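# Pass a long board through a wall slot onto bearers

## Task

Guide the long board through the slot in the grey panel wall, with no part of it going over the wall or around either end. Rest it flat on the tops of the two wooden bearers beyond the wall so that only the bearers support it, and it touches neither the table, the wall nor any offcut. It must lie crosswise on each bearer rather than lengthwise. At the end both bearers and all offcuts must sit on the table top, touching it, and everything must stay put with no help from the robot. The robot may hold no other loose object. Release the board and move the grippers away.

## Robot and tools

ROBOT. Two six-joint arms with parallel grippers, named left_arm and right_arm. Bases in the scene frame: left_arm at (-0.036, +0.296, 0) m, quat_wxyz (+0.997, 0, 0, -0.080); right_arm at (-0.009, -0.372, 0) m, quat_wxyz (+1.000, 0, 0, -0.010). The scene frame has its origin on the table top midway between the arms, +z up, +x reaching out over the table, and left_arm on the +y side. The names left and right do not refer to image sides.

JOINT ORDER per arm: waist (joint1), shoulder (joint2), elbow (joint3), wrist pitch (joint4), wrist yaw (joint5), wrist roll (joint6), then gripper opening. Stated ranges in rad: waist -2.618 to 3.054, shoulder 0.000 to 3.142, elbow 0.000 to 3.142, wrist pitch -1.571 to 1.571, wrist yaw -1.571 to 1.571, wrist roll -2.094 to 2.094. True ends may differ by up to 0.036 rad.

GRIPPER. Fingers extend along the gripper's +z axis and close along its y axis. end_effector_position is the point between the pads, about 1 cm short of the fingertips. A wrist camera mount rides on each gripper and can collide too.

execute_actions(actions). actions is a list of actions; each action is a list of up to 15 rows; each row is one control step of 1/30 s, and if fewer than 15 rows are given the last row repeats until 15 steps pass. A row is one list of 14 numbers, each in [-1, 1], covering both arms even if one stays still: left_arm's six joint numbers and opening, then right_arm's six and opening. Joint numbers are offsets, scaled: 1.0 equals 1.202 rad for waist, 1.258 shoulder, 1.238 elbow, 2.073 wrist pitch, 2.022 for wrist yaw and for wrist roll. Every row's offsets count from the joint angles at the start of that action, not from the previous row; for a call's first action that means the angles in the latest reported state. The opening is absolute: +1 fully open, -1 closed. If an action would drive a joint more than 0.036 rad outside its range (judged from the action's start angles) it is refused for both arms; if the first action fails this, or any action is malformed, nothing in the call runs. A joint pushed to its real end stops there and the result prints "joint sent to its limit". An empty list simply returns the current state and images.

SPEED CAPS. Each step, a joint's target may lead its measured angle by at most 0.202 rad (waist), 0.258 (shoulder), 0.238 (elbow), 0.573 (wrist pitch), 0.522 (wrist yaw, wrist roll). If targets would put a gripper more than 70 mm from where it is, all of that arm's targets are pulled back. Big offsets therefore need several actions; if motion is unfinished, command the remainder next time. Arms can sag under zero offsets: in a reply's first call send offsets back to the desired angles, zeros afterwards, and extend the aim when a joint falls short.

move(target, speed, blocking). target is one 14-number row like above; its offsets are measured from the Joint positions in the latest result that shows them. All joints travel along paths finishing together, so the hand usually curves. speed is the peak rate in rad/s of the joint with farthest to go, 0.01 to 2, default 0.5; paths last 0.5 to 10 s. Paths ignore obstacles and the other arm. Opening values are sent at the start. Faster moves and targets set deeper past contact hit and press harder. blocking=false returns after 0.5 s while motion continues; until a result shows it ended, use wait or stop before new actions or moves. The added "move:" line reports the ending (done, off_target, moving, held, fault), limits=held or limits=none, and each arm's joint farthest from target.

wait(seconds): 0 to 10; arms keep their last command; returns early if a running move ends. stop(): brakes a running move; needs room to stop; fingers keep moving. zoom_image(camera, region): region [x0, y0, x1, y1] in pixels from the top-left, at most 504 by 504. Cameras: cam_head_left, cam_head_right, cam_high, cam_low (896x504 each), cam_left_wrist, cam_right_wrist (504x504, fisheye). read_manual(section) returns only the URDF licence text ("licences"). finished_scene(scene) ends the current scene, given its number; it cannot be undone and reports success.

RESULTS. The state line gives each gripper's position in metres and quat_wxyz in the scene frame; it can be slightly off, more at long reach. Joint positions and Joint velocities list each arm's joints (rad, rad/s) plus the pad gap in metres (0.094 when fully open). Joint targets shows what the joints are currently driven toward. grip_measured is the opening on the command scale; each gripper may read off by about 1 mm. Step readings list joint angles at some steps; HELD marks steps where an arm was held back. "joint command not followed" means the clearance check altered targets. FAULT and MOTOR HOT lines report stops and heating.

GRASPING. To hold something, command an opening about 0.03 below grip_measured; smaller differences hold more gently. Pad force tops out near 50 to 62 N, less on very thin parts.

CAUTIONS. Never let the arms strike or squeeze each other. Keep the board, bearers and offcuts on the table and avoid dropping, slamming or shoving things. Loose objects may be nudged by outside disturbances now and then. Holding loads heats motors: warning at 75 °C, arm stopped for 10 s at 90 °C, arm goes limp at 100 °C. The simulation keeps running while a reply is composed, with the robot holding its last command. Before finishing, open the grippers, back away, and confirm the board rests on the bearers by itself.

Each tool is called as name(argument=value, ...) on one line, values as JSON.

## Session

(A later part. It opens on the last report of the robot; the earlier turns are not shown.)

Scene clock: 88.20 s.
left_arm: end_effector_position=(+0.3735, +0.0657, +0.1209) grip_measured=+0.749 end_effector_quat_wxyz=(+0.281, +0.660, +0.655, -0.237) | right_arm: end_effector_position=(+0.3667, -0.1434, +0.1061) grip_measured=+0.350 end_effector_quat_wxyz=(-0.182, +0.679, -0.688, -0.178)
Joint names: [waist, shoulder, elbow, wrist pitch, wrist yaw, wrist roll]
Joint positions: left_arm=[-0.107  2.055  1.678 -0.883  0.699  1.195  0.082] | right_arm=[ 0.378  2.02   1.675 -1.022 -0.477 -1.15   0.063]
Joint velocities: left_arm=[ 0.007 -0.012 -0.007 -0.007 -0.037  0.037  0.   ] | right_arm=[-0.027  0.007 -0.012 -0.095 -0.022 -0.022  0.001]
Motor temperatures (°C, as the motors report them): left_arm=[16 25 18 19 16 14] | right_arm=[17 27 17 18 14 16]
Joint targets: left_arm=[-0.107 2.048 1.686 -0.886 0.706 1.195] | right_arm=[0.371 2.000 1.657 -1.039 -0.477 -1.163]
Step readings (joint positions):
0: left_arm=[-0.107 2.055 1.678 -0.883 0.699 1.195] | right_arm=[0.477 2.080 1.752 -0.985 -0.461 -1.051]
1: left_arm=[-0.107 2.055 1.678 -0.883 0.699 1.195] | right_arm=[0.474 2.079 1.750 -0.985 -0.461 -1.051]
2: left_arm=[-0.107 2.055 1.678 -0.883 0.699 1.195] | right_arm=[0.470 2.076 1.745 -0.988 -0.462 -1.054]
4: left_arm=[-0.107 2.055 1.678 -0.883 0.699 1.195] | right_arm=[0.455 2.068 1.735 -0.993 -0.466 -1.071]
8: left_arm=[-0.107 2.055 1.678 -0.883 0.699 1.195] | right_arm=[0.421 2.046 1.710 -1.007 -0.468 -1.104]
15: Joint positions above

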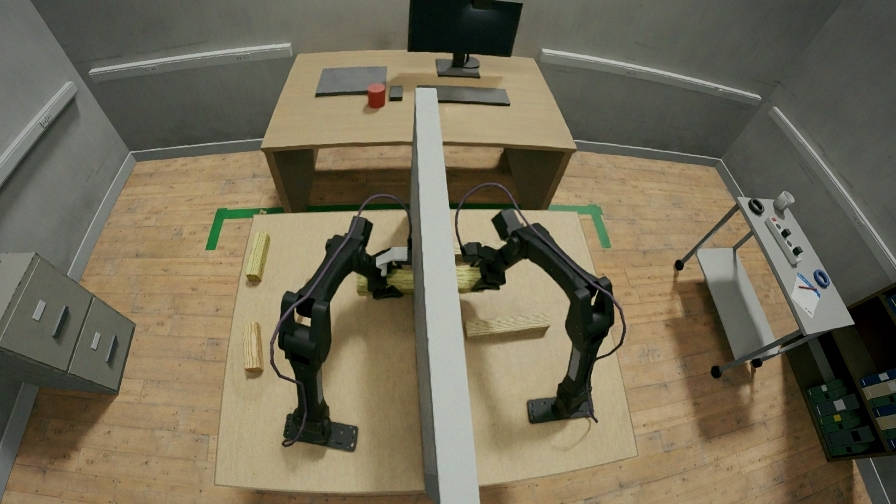

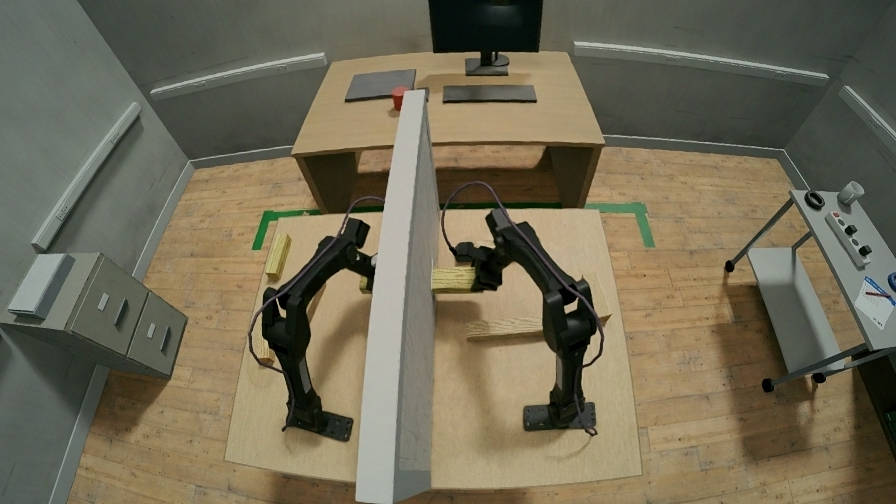

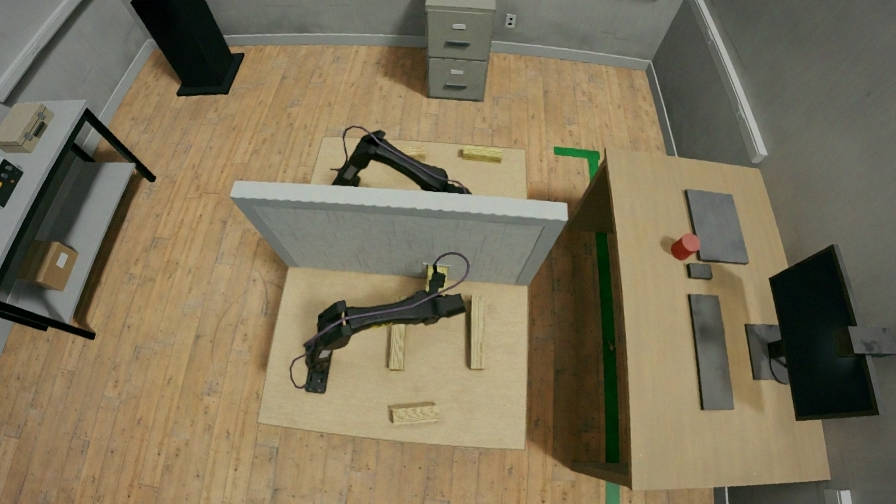

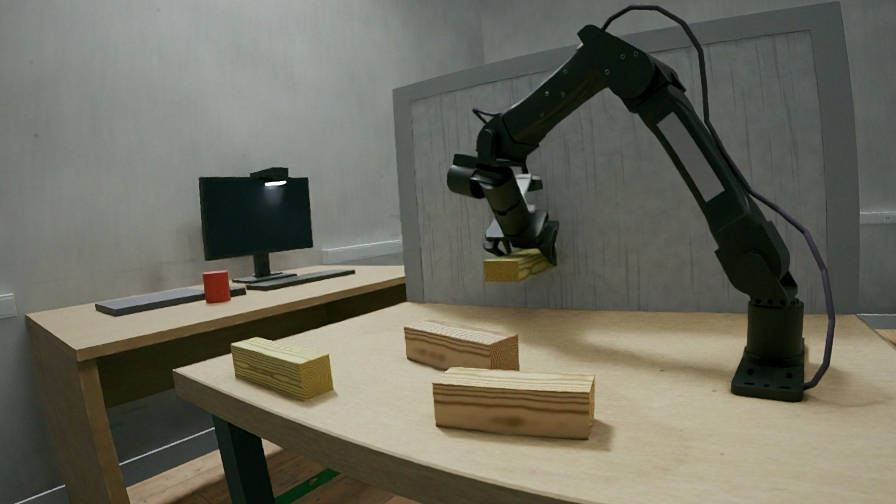

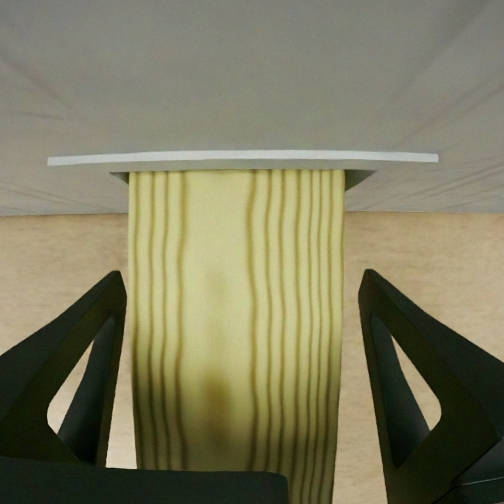

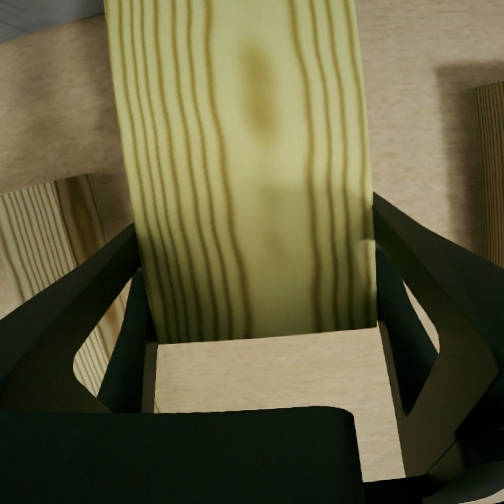

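execute_actions(actions=[[[0,-0.0056,0.0065,-0.0015,0.003,0,0.75,-0.0393,-0.0231,-0.0264,-0.0101,-0.0018,-0.0129,0.05],[0,-0.0056,0.0065,-0.0015,0.003,0,0.75,-0.0388,-0.0239,-0.0277,-0.0118,-0.0034,-0.0205,0.05],[0,-0.0056,0.0065,-0.0015,0.003,0,0.75,-0.0474,-0.0247,-0.0283,-0.0137,-0.0052,-0.0295,0.05],[0,-0.0056,0.0065,-0.0015,0.003,0,0.75,-0.0481,-0.0276,-0.0327,-0.0160,-0.0074,-0.0398,0.05],[0,-0.0056,0.0065,-0.0015,0.003,0,0.75,-0.0503,-0.0294,-0.0357,-0.0171,-0.0085,-0.0449,0.05],[0,-0.0056,0.0065,-0.0015,0.003,0,0.75,-0.0578,-0.0316,-0.0394,-0.0181,-0.0095,-0.0500,0.05],[0,-0.0056,0.0065,-0.0015,0.003,0,0.75,-0.0650,-0.0339,-0.0431,-0.0192,-0.0106,-0.0551,0.05],[0,-0.0056,0.0065,-0.0015,0.003,0,0.75,-0.0721,-0.0361,-0.0468,-0.0203,-0.0116,-0.0603,0.05],[0,-0.0056,0.0065,-0.0015,0.003,0,0.75,-0.0793,-0.0384,-0.0505,-0.0214,-0.0127,-0.0654,0.05],[0,-0.0056,0.0065,-0.0015,0.003,0,0.75,-0.0864,-0.0406,-0.0542,-0.0225,-0.0137,-0.0705,0.05],[0,-0.0056,0.0065,-0.0015,0.003,0,0.75,-0.0936,-0.0428,-0.0579,-0.0235,-0.0148,-0.0757,0.05],[0,-0.0056,0.0065,-0.0015,0.003,0,0.75,-0.0942,-0.0447,-0.0609,-0.0246,-0.0159,-0.0808,0.05],[0,-0.0056,0.0065,-0.0015,0.003,0,0.75,-0.0893,-0.0442,-0.0607,-0.0243,-0.0156,-0.0795,0.05],[0,-0.0056,0.0065,-0.0015,0.003,0,0.75,-0.0898,-0.0440,-0.0603,-0.0237,-0.0151,-0.0770,0.05],[0,-0.0056,0.0065,-0.0015,0.003,0,0.75,-0.0912,-0.0431,-0.0594,-0.0217,-0.0132,-0.0680,0.05]]])

Scene clock: 90.47 s.
left_arm: end_effector_position=(+0.3735, +0.0657, +0.1209) grip_measured=+0.749 end_effector_quat_wxyz=(+0.281, +0.660, +0.655, -0.237) | right_arm: end_effector_position=(+0.3670, -0.1838, +0.1037) grip_measured=+0.350 end_effector_quat_wxyz=(-0.186, +0.680, -0.685, -0.184)
Joint names: [waist, shoulder, elbow, wrist pitch, wrist yaw, wrist roll]
Joint positions: left_arm=[-0.107  2.055  1.678 -0.883  0.699  1.195  0.082] | right_arm=[ 0.274  1.989  1.619 -1.051 -0.509 -1.271  0.063]
Joint velocities: left_arm=[ 0.002 -0.017 -0.002  0.022 -0.007 -0.081 -0.   ] | right_arm=[-0.017 -0.027 -0.007 -0.022  0.022 -0.037  0.   ]
Motor temperatures (°C, as the motors report them): left_arm=[16 25 18 19 16 14] | right_arm=[17 27 17 18 14 16]
Joint targets: left_arm=[-0.107 2.048 1.686 -0.886 0.705 1.195] | right_arm=[0.268 1.966 1.602 -1.066 -0.503 -1.288]
Step readings (joint positions):
0: left_arm=[-0.107 2.055 1.678 -0.883 0.699 1.195] | right_arm=[0.378 2.020 1.675 -1.022 -0.476 -1.151]
1: left_arm=[-0.107 2.055 1.678 -0.883 0.699 1.195] | right_arm=[0.374 2.019 1.673 -1.021 -0.479 -1.153]
2: left_arm=[-0.107 2.055 1.678 -0.883 0.699 1.195] | right_arm=[0.370 2.017 1.668 -1.021 -0.481 -1.158]
4: left_arm=[-0.107 2.055 1.678 -0.883 0.699 1.195] | right_arm=[0.353 2.014 1.660 -1.024 -0.488 -1.178]
8: left_arm=[-0.107 2.055 1.678 -0.883 0.699 1.195] | right_arm=[0.319 2.004 1.643 -1.033 -0.499 -1.218]
15: Joint positions above

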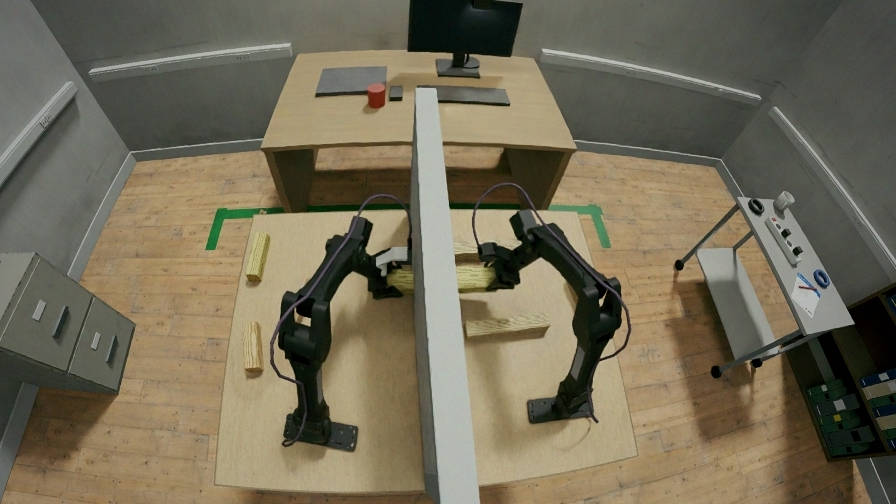

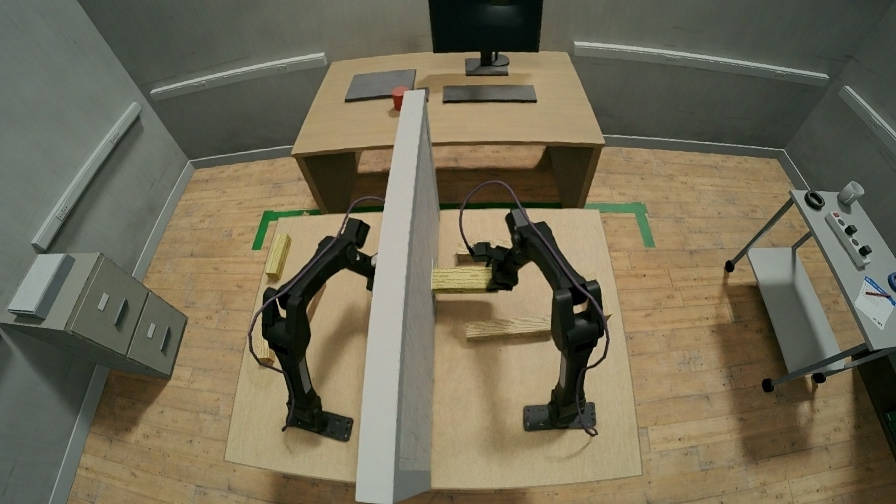

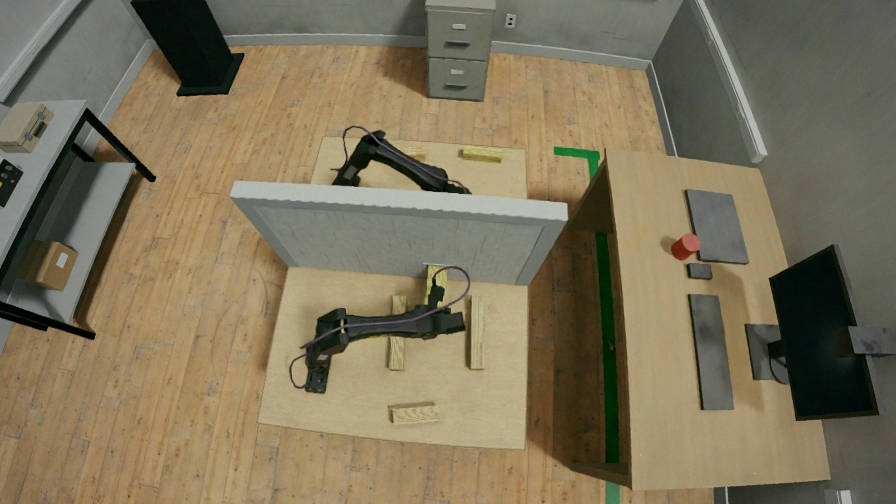

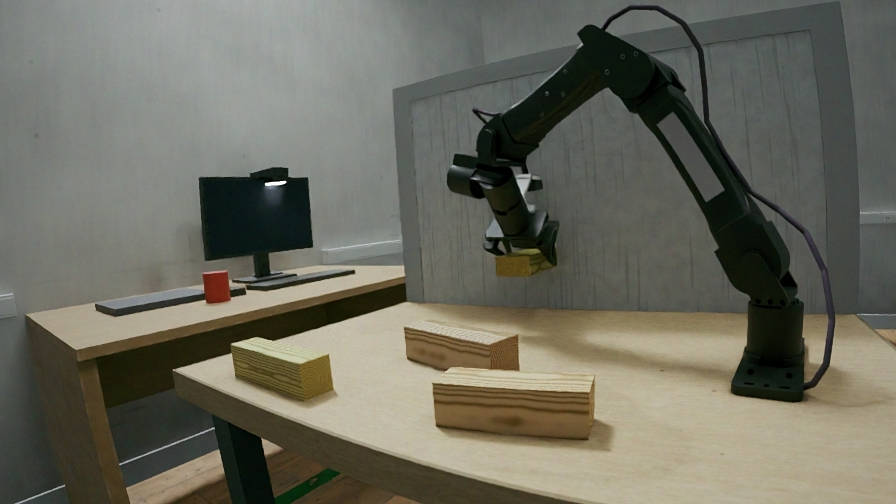

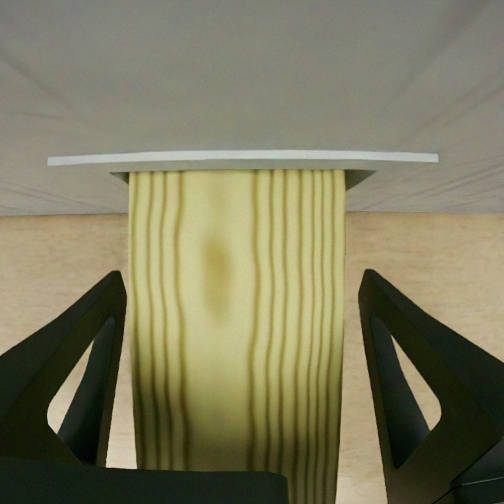

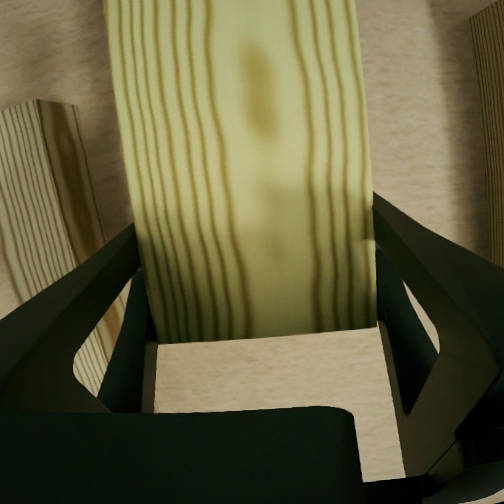

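execute_actions(actions=[[[0,-0.0056,0.0065,-0.0015,0.003,0,0.75,-0.0394,-0.0241,-0.0228,-0.0106,0.0001,-0.0148,0.05],[0,-0.0056,0.0065,-0.0015,0.003,0,0.75,-0.0388,-0.0243,-0.0216,-0.0138,-0.0010,-0.0230,0.05],[0,-0.0056,0.0065,-0.0015,0.003,0,0.75,-0.0480,-0.0240,-0.0208,-0.0177,-0.0022,-0.0326,0.05],[0,-0.0056,0.0065,-0.0015,0.003,0,0.75,-0.0488,-0.0260,-0.0208,-0.0220,-0.0035,-0.0437,0.05],[0,-0.0056,0.0065,-0.0015,0.003,0,0.75,-0.0511,-0.0274,-0.0217,-0.0241,-0.0045,-0.0492,0.05],[0,-0.0056,0.0065,-0.0015,0.003,0,0.75,-0.0591,-0.0289,-0.0230,-0.0262,-0.0054,-0.0546,0.05],[0,-0.0056,0.0065,-0.0015,0.003,0,0.75,-0.0667,-0.0306,-0.0242,-0.0283,-0.0065,-0.0601,0.05],[0,-0.0056,0.0065,-0.0015,0.003,0,0.75,-0.0744,-0.0321,-0.0255,-0.0304,-0.0074,-0.0656,0.05],[0,-0.0056,0.0065,-0.0015,0.003,0,0.75,-0.0820,-0.0338,-0.0267,-0.0325,-0.0084,-0.0712,0.05],[0,-0.0056,0.0065,-0.0015,0.003,0,0.75,-0.0896,-0.0354,-0.0281,-0.0346,-0.0094,-0.0767,0.05],[0,-0.0056,0.0065,-0.0015,0.003,0,0.75,-0.0972,-0.0370,-0.0293,-0.0368,-0.0103,-0.0821,0.05],[0,-0.0056,0.0065,-0.0015,0.003,0,0.75,-0.0979,-0.0383,-0.0303,-0.0388,-0.0114,-0.0876,0.05],[0,-0.0056,0.0065,-0.0015,0.003,0,0.75,-0.0926,-0.0381,-0.0302,-0.0383,-0.0113,-0.0863,0.05],[0,-0.0056,0.0065,-0.0015,0.003,0,0.65,-0.0932,-0.0379,-0.0302,-0.0371,-0.0111,-0.0835,0.05],[0,-0.0056,0.0065,-0.0015,0.003,0,0.55,-0.0947,-0.0374,-0.0299,-0.0331,-0.0106,-0.0739,0.05]]])

Scene clock: 92.03 s.
left_arm: end_effector_position=(+0.3735, +0.0657, +0.1209) grip_measured=+0.594 end_effector_quat_wxyz=(+0.281, +0.660, +0.655, -0.237) | right_arm: end_effector_position=(+0.3666, -0.2263, +0.1052) grip_measured=+0.350 end_effector_quat_wxyz=(-0.187, +0.683, -0.682, -0.183)
Joint names: [waist, shoulder, elbow, wrist pitch, wrist yaw, wrist roll]
Joint positions: left_arm=[-0.107  2.055  1.678 -0.883  0.699  1.195  0.075] | right_arm=[ 0.166  1.969  1.597 -1.109 -0.522 -1.404  0.063]
Joint velocities: left_arm=[ 0.007 -0.017  0.002 -0.007 -0.022 -0.007 -0.086] | right_arm=[-0.017 -0.032 -0.012 -0.051 -0.081  0.007 -0.001]
Motor temperatures (°C, as the motors report them): left_arm=[16 25 18 18 16 14] | right_arm=[17 27 17 18 14 16]
Joint targets: left_arm=[-0.107 2.048 1.686 -0.886 0.705 1.195] | right_arm=[0.161 1.942 1.582 -1.119 -0.530 -1.421]
Step readings (joint positions):
0: left_arm=[-0.107 2.055 1.678 -0.883 0.699 1.195] | right_arm=[0.274 1.989 1.619 -1.051 -0.509 -1.272]
1: left_arm=[-0.107 2.055 1.678 -0.883 0.699 1.195] | right_arm=[0.271 1.989 1.619 -1.051 -0.511 -1.274]
2: left_arm=[-0.107 2.055 1.678 -0.883 0.699 1.195] | right_arm=[0.266 1.989 1.619 -1.054 -0.513 -1.281]
4: left_arm=[-0.107 2.055 1.678 -0.883 0.699 1.195] | right_arm=[0.249 1.988 1.614 -1.061 -0.516 -1.300]
8: left_arm=[-0.107 2.055 1.678 -0.883 0.699 1.195] | right_arm=[0.212 1.980 1.606 -1.080 -0.521 -1.344]
15: Joint positions above

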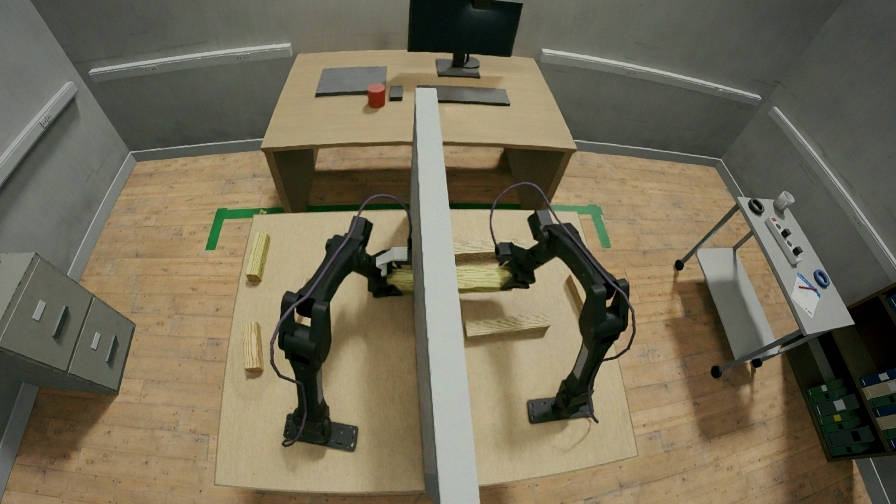

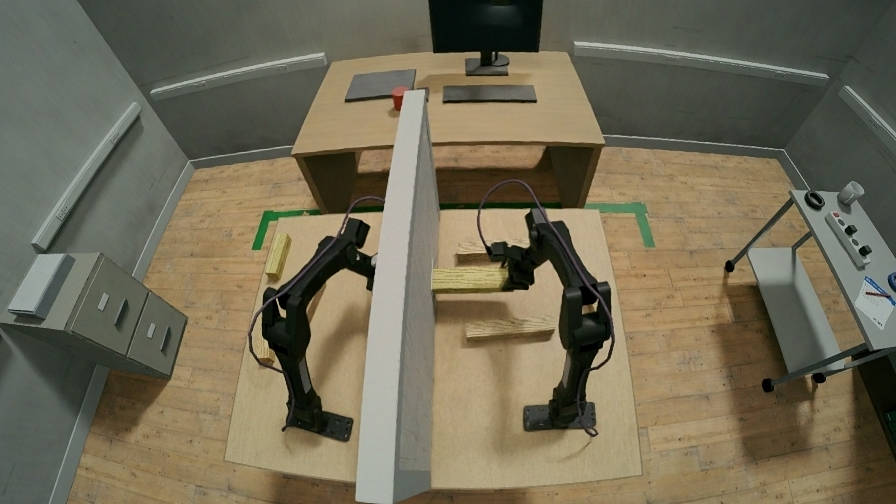

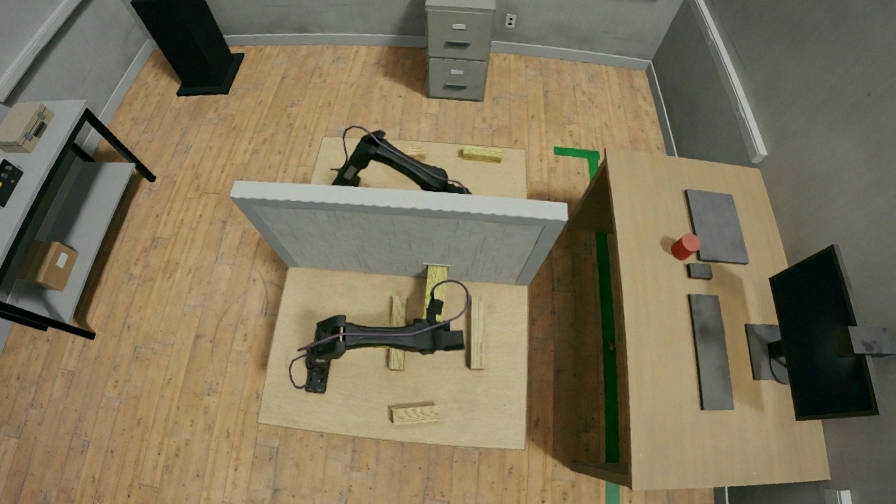

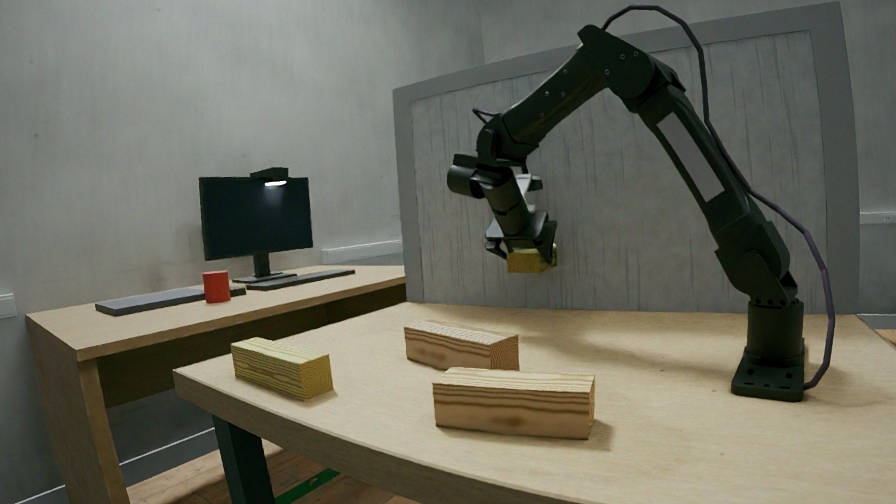

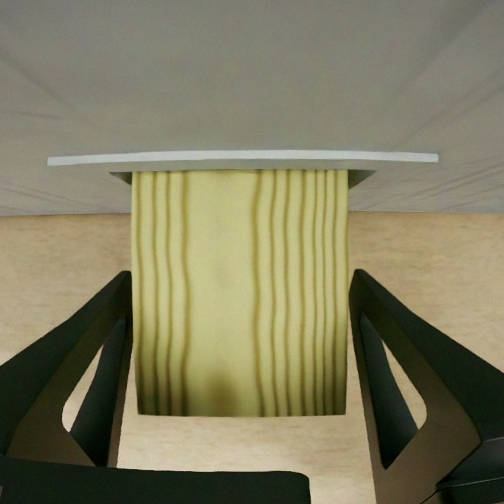

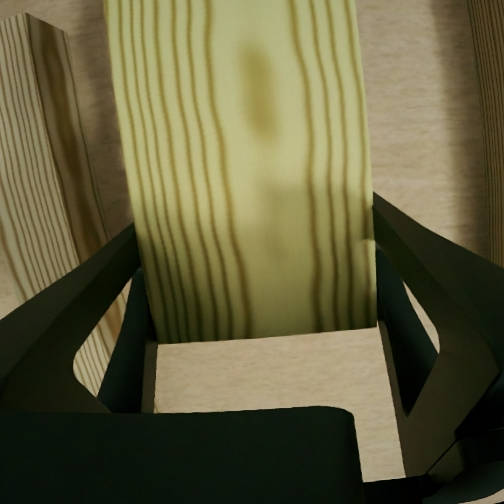

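execute_actions(actions=[[[0,-0.0056,0.0065,-0.0015,0.003,0,0.45,-0.0034,-0.0187,-0.0081,-0.0038,-0.0057,-0.0067,0.05],[0,-0.0056,0.0065,-0.0015,0.003,0,0.40,-0.0025,-0.0159,-0.0040,-0.0029,-0.0074,-0.0050,0.05],[0,-0.0056,0.0065,-0.0015,0.003,0,0.36,-0.0017,-0.0132,0,-0.0019,-0.0090,-0.0034,0.05],[0,-0.0056,0.0065,-0.0015,0.003,0,0.33,-0.0008,-0.0104,0.0041,-0.0010,-0.0107,-0.0017,0.05],[0,-0.0056,0.0065,-0.0015,0.003,0,0.28,0,-0.0076,0.0081,0,-0.0124,0,0.05],[0,-0.0056,0.0065,-0.0015,0.003,0,0.18,0,-0.0076,0.0081,0,-0.0124,0,0.05],[0,-0.0056,0.0065,-0.0015,0.003,0,0.05,0,-0.0076,0.0081,0,-0.0124,0,0.05],[0,-0.0037,0.0055,-0.0032,-0.0010,0,0.05,0,-0.0067,0.0077,-0.0003,-0.0112,0,0.05],[0,-0.0019,0.0045,-0.0049,-0.0050,0,0.05,0,-0.0058,0.0073,-0.0005,-0.0099,0,0.05],[0,0,0.0034,-0.0065,-0.0089,0,0.05,0,-0.0049,0.0069,-0.0008,-0.0087,0,0.05],[0,0.0019,0.0024,-0.0082,-0.0129,0,0.05,0,-0.004,0.0065,-0.001,-0.0074,0,0.05],[0,0.0019,0.0024,-0.0082,-0.0129,0,0.05,0,-0.004,0.0065,-0.001,-0.0074,0,0.2],[0,0.0019,0.0024,-0.0082,-0.0129,0,0.05,0,-0.004,0.0065,-0.001,-0.0074,0,0.33],[0,0.0019,0.0024,-0.0082,-0.0129,0,0.05,0,-0.004,0.0065,-0.001,-0.0074,0,0.45],[0,0.0019,0.0024,-0.0082,-0.0129,0,0.05,0,-0.004,0.0065,-0.001,-0.0074,0,0.8]]])

Scene clock: 93.27 s.
left_arm: end_effector_position=(+0.3737, +0.0660, +0.1205) grip_measured=+0.342 end_effector_quat_wxyz=(+0.280, +0.658, +0.657, -0.236) | right_arm: end_effector_position=(+0.3667, -0.2264, +0.1054) grip_measured=+0.605 end_effector_quat_wxyz=(-0.187, +0.683, -0.682, -0.183)
Joint names: [waist, shoulder, elbow, wrist pitch, wrist yaw, wrist roll]
Joint positions: left_arm=[-0.108  2.055  1.678 -0.883  0.695  1.191  0.063] | right_arm=[ 0.165  1.968  1.597 -1.109 -0.523 -1.404  0.075]
Joint velocities: left_arm=[-0.022  0.002 -0.002 -0.037  0.037  0.022 -0.001] | right_arm=[-0.017 -0.012  0.002 -0.037 -0.007  0.022  0.383]
Motor temperatures (°C, as the motors report them): left_arm=[16 25 18 18 16 14] | right_arm=[17 27 17 18 14 16]
Joint targets: left_arm=[-0.107 2.058 1.681 -0.899 0.673 1.195] | right_arm=[0.165 1.963 1.606 -1.111 -0.537 -1.404]
Step readings (joint positions):
0: left_arm=[-0.107 2.055 1.678 -0.883 0.699 1.195] | right_arm=[0.165 1.968 1.597 -1.109 -0.522 -1.404]
1: left_arm=[-0.107 2.055 1.678 -0.883 0.699 1.195] | right_arm=[0.165 1.968 1.597 -1.109 -0.522 -1.404]
2: left_arm=[-0.107 2.055 1.678 -0.883 0.699 1.195] | right_arm=[0.165 1.968 1.597 -1.109 -0.522 -1.404]
4: left_arm=[-0.107 2.055 1.678 -0.881 0.698 1.194] | right_arm=[0.165 1.968 1.597 -1.109 -0.522 -1.404]
8: left_arm=[-0.107 2.055 1.678 -0.881 0.697 1.193] | right_arm=[0.165 1.968 1.597 -1.109 -0.523 -1.404]
15: Joint positions above

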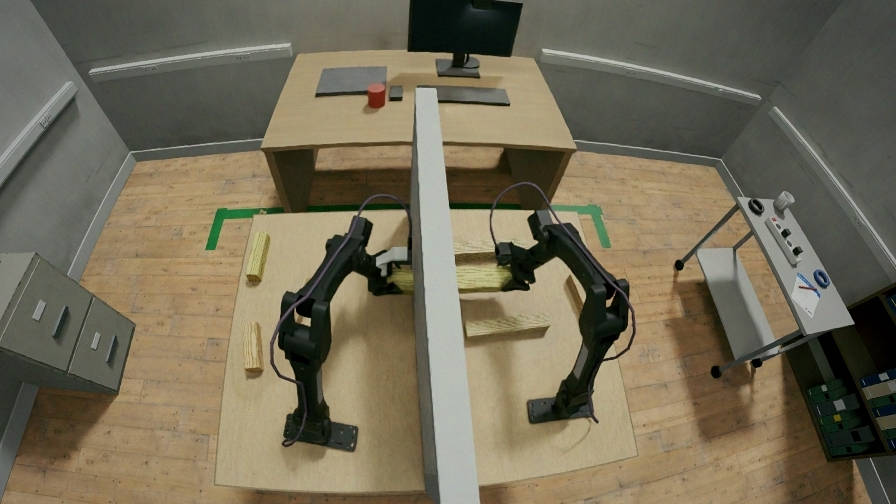

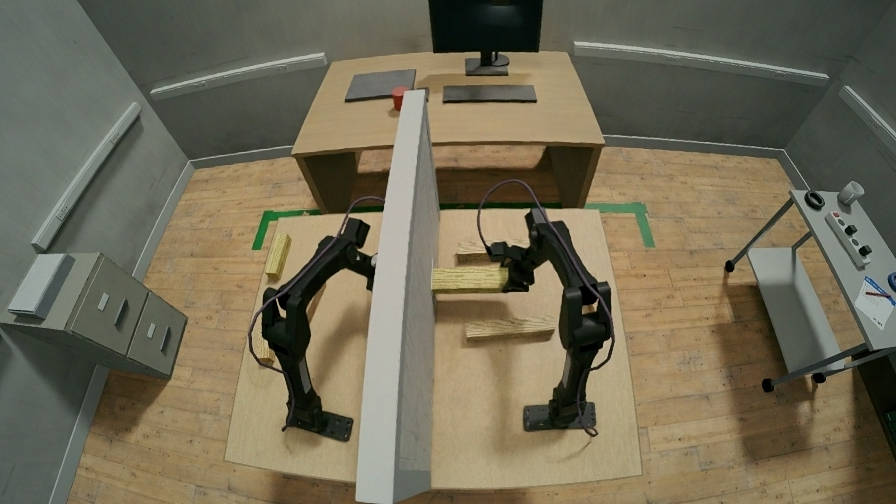

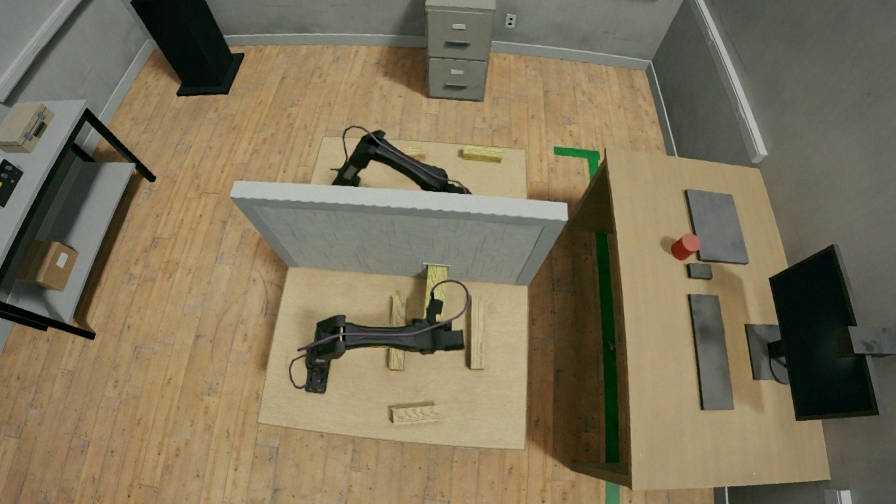

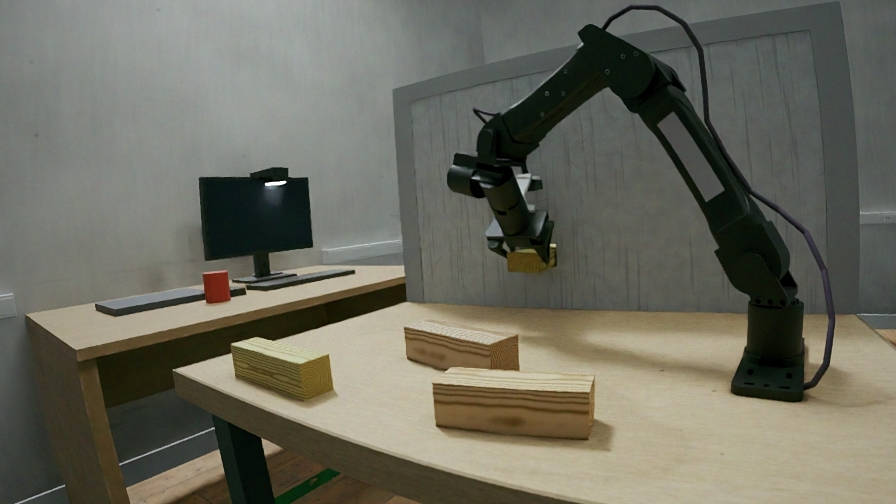

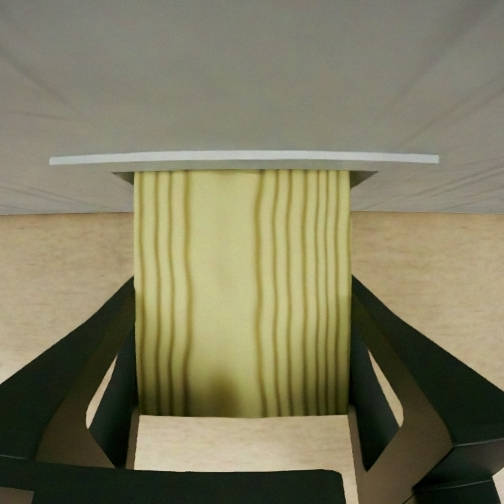

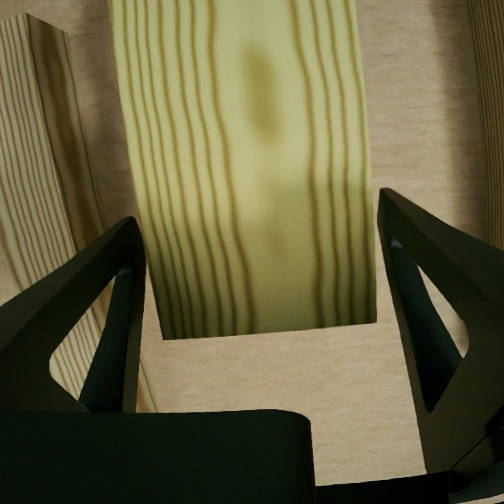

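execute_actions(actions=[])

Scene clock: 93.50 s.
left_arm: end_effector_position=(+0.3736, +0.0660, +0.1205) grip_measured=+0.342 end_effector_quat_wxyz=(+0.279, +0.657, +0.659, -0.237) | right_arm: end_effector_position=(+0.3667, -0.2264, +0.1054) grip_measured=+0.797 end_effector_quat_wxyz=(-0.187, +0.683, -0.682, -0.183)
Joint names: [waist, shoulder, elbow, wrist pitch, wrist yaw, wrist roll]
Joint positions: left_arm=[-0.108  2.055  1.678 -0.883  0.695  1.186  0.063] | right_arm=[ 0.165  1.968  1.597 -1.109 -0.523 -1.404  0.084]
Joint velocities: left_arm=[-0.002 -0.012 -0.002  0.022  0.007 -0.022  0.   ] | right_arm=[-0.017 -0.002 -0.007 -0.066 -0.007 -0.051 -0.001]
Motor temperatures (°C, as the motors report them): left_arm=[16 25 18 18 16 14] | right_arm=[17 27 17 18 14 16]
Joint targets: left_arm=[-0.107 2.058 1.681 -0.899 0.672 1.195] | right_arm=[0.165 1.963 1.606 -1.111 -0.537 -1.404]

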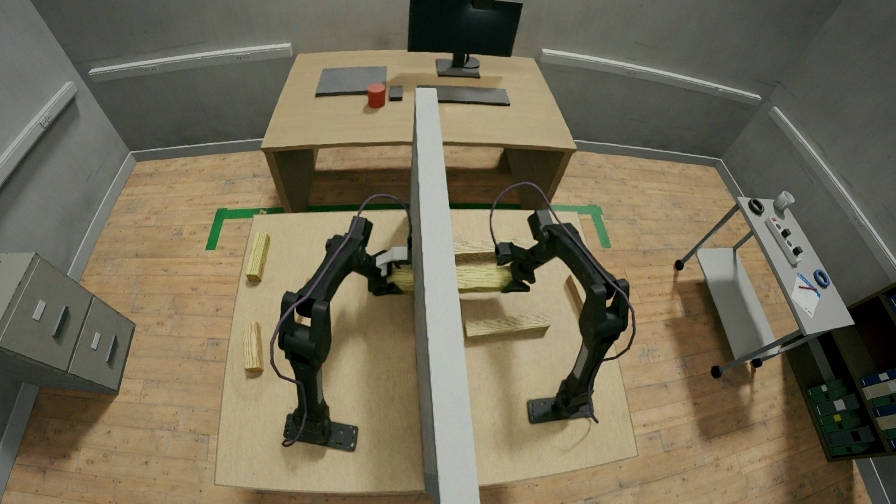

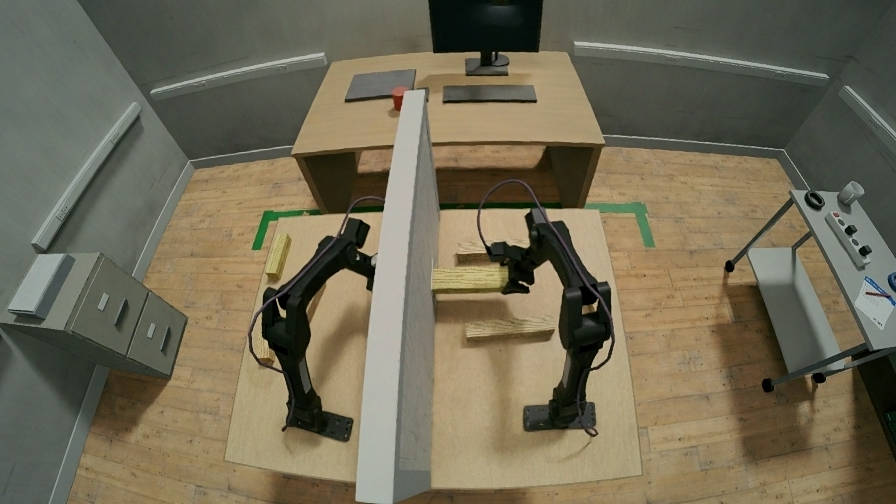

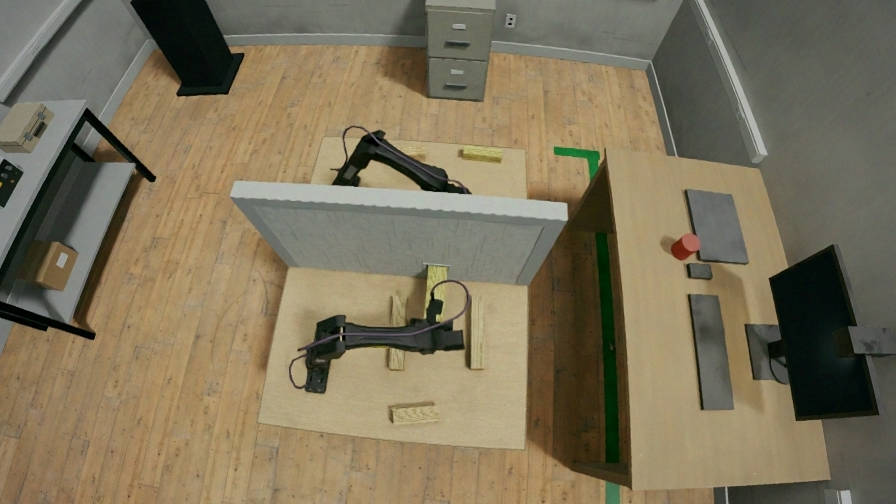

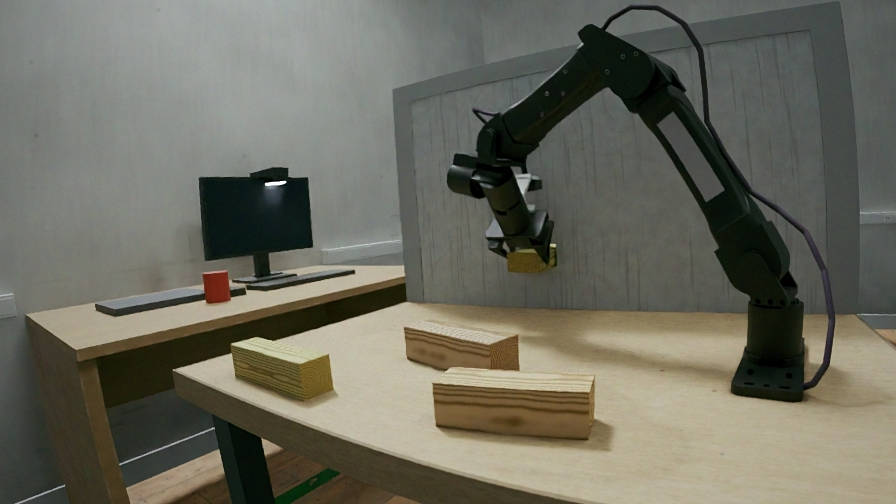

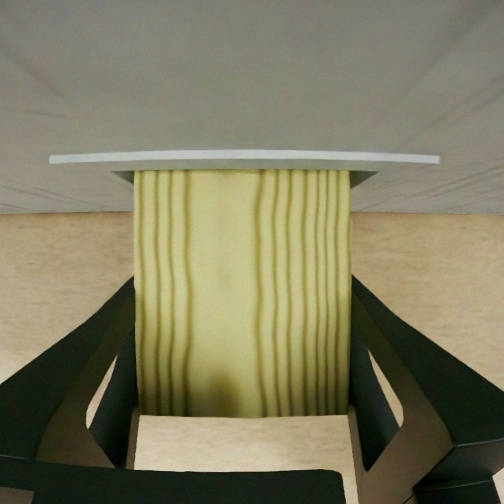

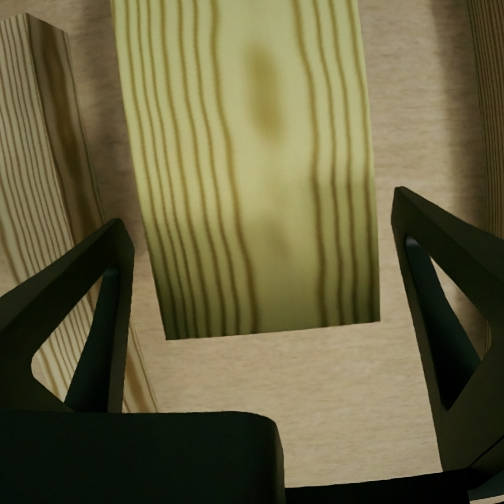

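execute_actions(actions=[[[0.0008,0.0024,0.0024,-0.0077,-0.0114,0.0045,0.05,0.0615,0.0206,0.0339,0.0094,-0.0004,0.0154,1],[0.0008,0.0024,0.0024,-0.0077,-0.0114,0.0045,0.05,0.0605,0.0233,0.0375,0.0155,0.0019,0.0303,1],[0.0008,0.0024,0.0024,-0.0077,-0.0114,0.0045,0.05,0.0783,0.0272,0.0416,0.0226,0.0047,0.0477,1],[0.0008,0.0024,0.0024,-0.0077,-0.0114,0.0045,0.05,0.0798,0.0323,0.0478,0.0307,0.0080,0.0675,1],[0.0008,0.0024,0.0024,-0.0077,-0.0114,0.0045,0.05,0.0844,0.0354,0.0519,0.0348,0.0096,0.0774,1],[0.0008,0.0024,0.0024,-0.0077,-0.0114,0.0045,0.05,0.0999,0.0393,0.0571,0.0388,0.0112,0.0874,1],[0.0008,0.0024,0.0024,-0.0077,-0.0114,0.0045,0.05,0.1147,0.0432,0.0623,0.0429,0.0128,0.0973,1],[0.0008,0.0024,0.0024,-0.0077,-0.0114,0.0045,0.05,0.1296,0.0471,0.0674,0.0470,0.0144,0.1073,1],[0.0008,0.0024,0.0024,-0.0077,-0.0114,0.0045,0.05,0.1444,0.0510,0.0727,0.0510,0.0160,0.1172,1],[0.0008,0.0024,0.0024,-0.0077,-0.0114,0.0045,0.05,0.1592,0.0549,0.0779,0.0551,0.0176,0.1271,1],[0.0008,0.0024,0.0024,-0.0077,-0.0114,0.0045,0.05,0.1741,0.0588,0.0830,0.0591,0.0192,0.1370,1],[0.0008,0.0024,0.0024,-0.0077,-0.0114,0.0045,0.05,0.1755,0.0619,0.0872,0.0632,0.0208,0.1470,1],[0.0008,0.0024,0.0024,-0.0077,-0.0114,0.0045,0.05,0.1652,0.0612,0.0869,0.0622,0.0204,0.1445,1],[0.0008,0.0024,0.0024,-0.0077,-0.0114,0.0045,0.05,0.1689,0.0608,0.0869,0.0602,0.0196,0.1395,1],[0.0008,0.0024,0.0024,-0.0077,-0.0114,0.0045,0.05,0.1764,0.0592,0.0856,0.0531,0.0168,0.1222,1]]])

Scene clock: 95.60 s.
left_arm: end_effector_position=(+0.3736, +0.0660, +0.1205) grip_measured=+0.342 end_effector_quat_wxyz=(+0.279, +0.657, +0.659, -0.237) | right_arm: end_effector_position=(+0.3701, -0.1417, +0.1007) grip_measured=+1.000 end_effector_quat_wxyz=(-0.186, +0.684, -0.682, -0.181)
Joint names: [waist, shoulder, elbow, wrist pitch, wrist yaw, wrist roll]
Joint positions: left_arm=[-0.108  2.055  1.678 -0.883  0.695  1.186  0.063] | right_arm=[ 0.376  2.037  1.674 -1.003 -0.486 -1.167  0.094]
Joint velocities: left_arm=[-0.002  0.002 -0.002 -0.007 -0.022 -0.051 -0.   ] | right_arm=[ 0.076 -0.007 -0.012 -0.007  0.022  0.037  0.   ]
Motor temperatures (°C, as the motors report them): left_arm=[16 25 18 18 16 14] | right_arm=[17 27 17 18 14 16]
Joint targets: left_arm=[-0.107 2.058 1.681 -0.899 0.672 1.195] | right_arm=[0.377 2.043 1.704 -0.999 -0.489 -1.157]
Step readings (joint positions):
0: left_arm=[-0.108 2.055 1.678 -0.883 0.695 1.186] | right_arm=[0.165 1.968 1.597 -1.109 -0.523 -1.404]
1: left_arm=[-0.108 2.055 1.678 -0.883 0.695 1.186] | right_arm=[0.172 1.970 1.600 -1.109 -0.518 -1.400]
2: left_arm=[-0.108 2.055 1.678 -0.883 0.695 1.186] | right_arm=[0.183 1.975 1.605 -1.106 -0.514 -1.390]
4: left_arm=[-0.108 2.055 1.678 -0.883 0.695 1.186] | right_arm=[0.219 1.986 1.618 -1.090 -0.508 -1.356]
8: left_arm=[-0.108 2.055 1.678 -0.883 0.695 1.186] | right_arm=[0.288 2.011 1.641 -1.054 -0.499 -1.276]
15: Joint positions above

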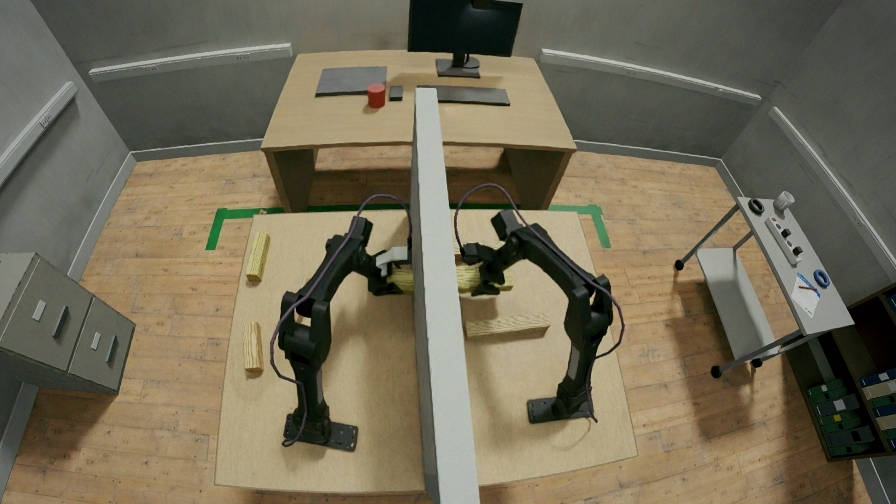

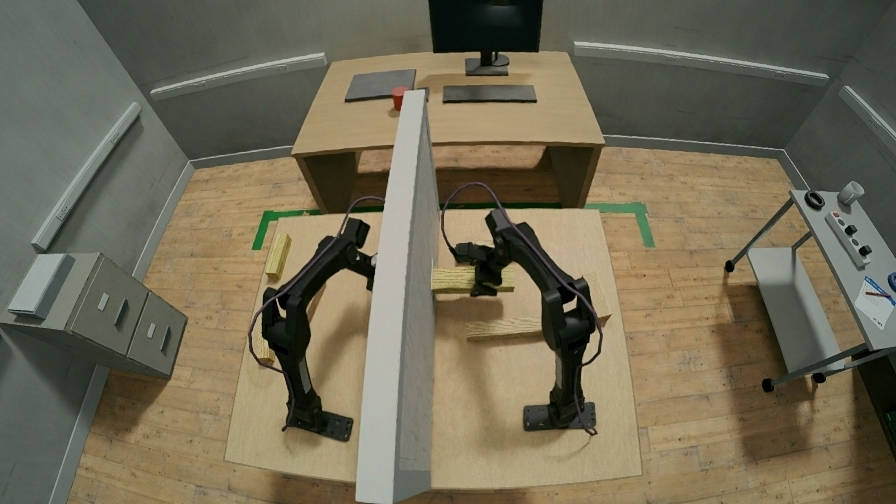

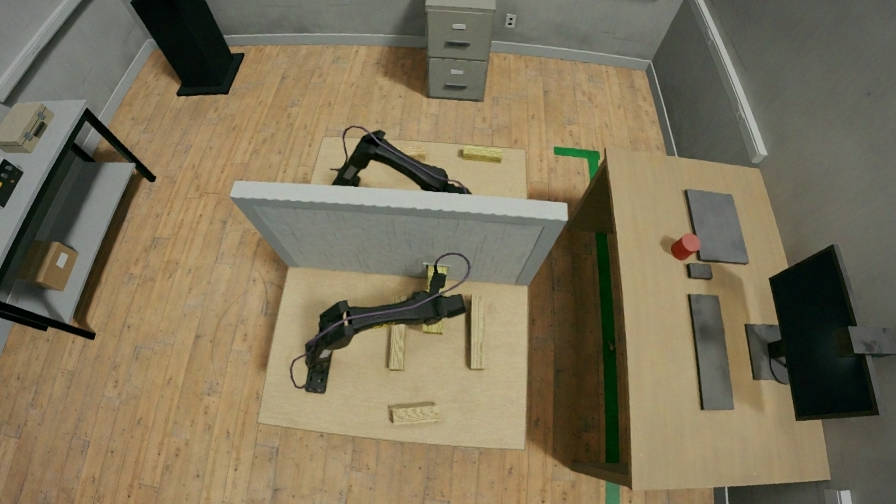

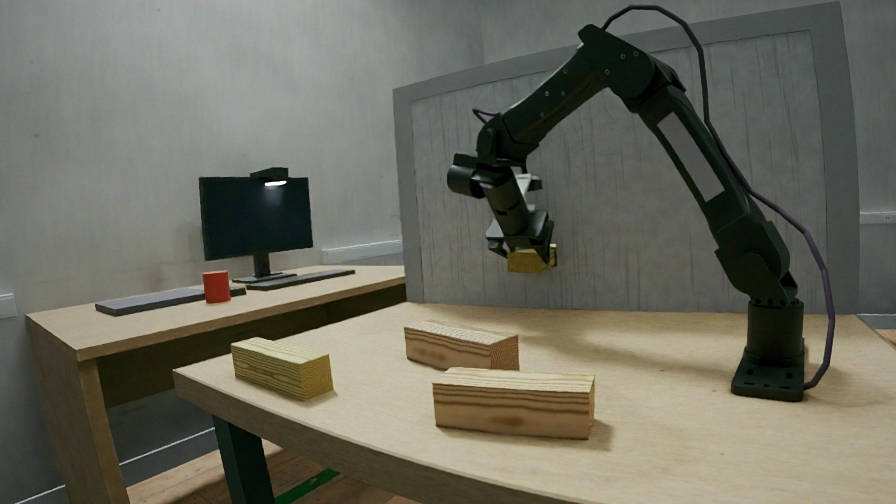

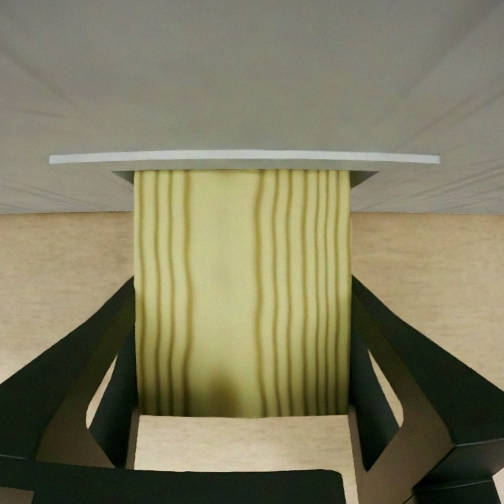

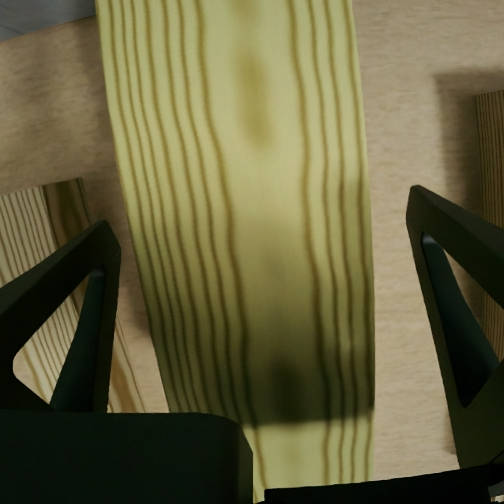

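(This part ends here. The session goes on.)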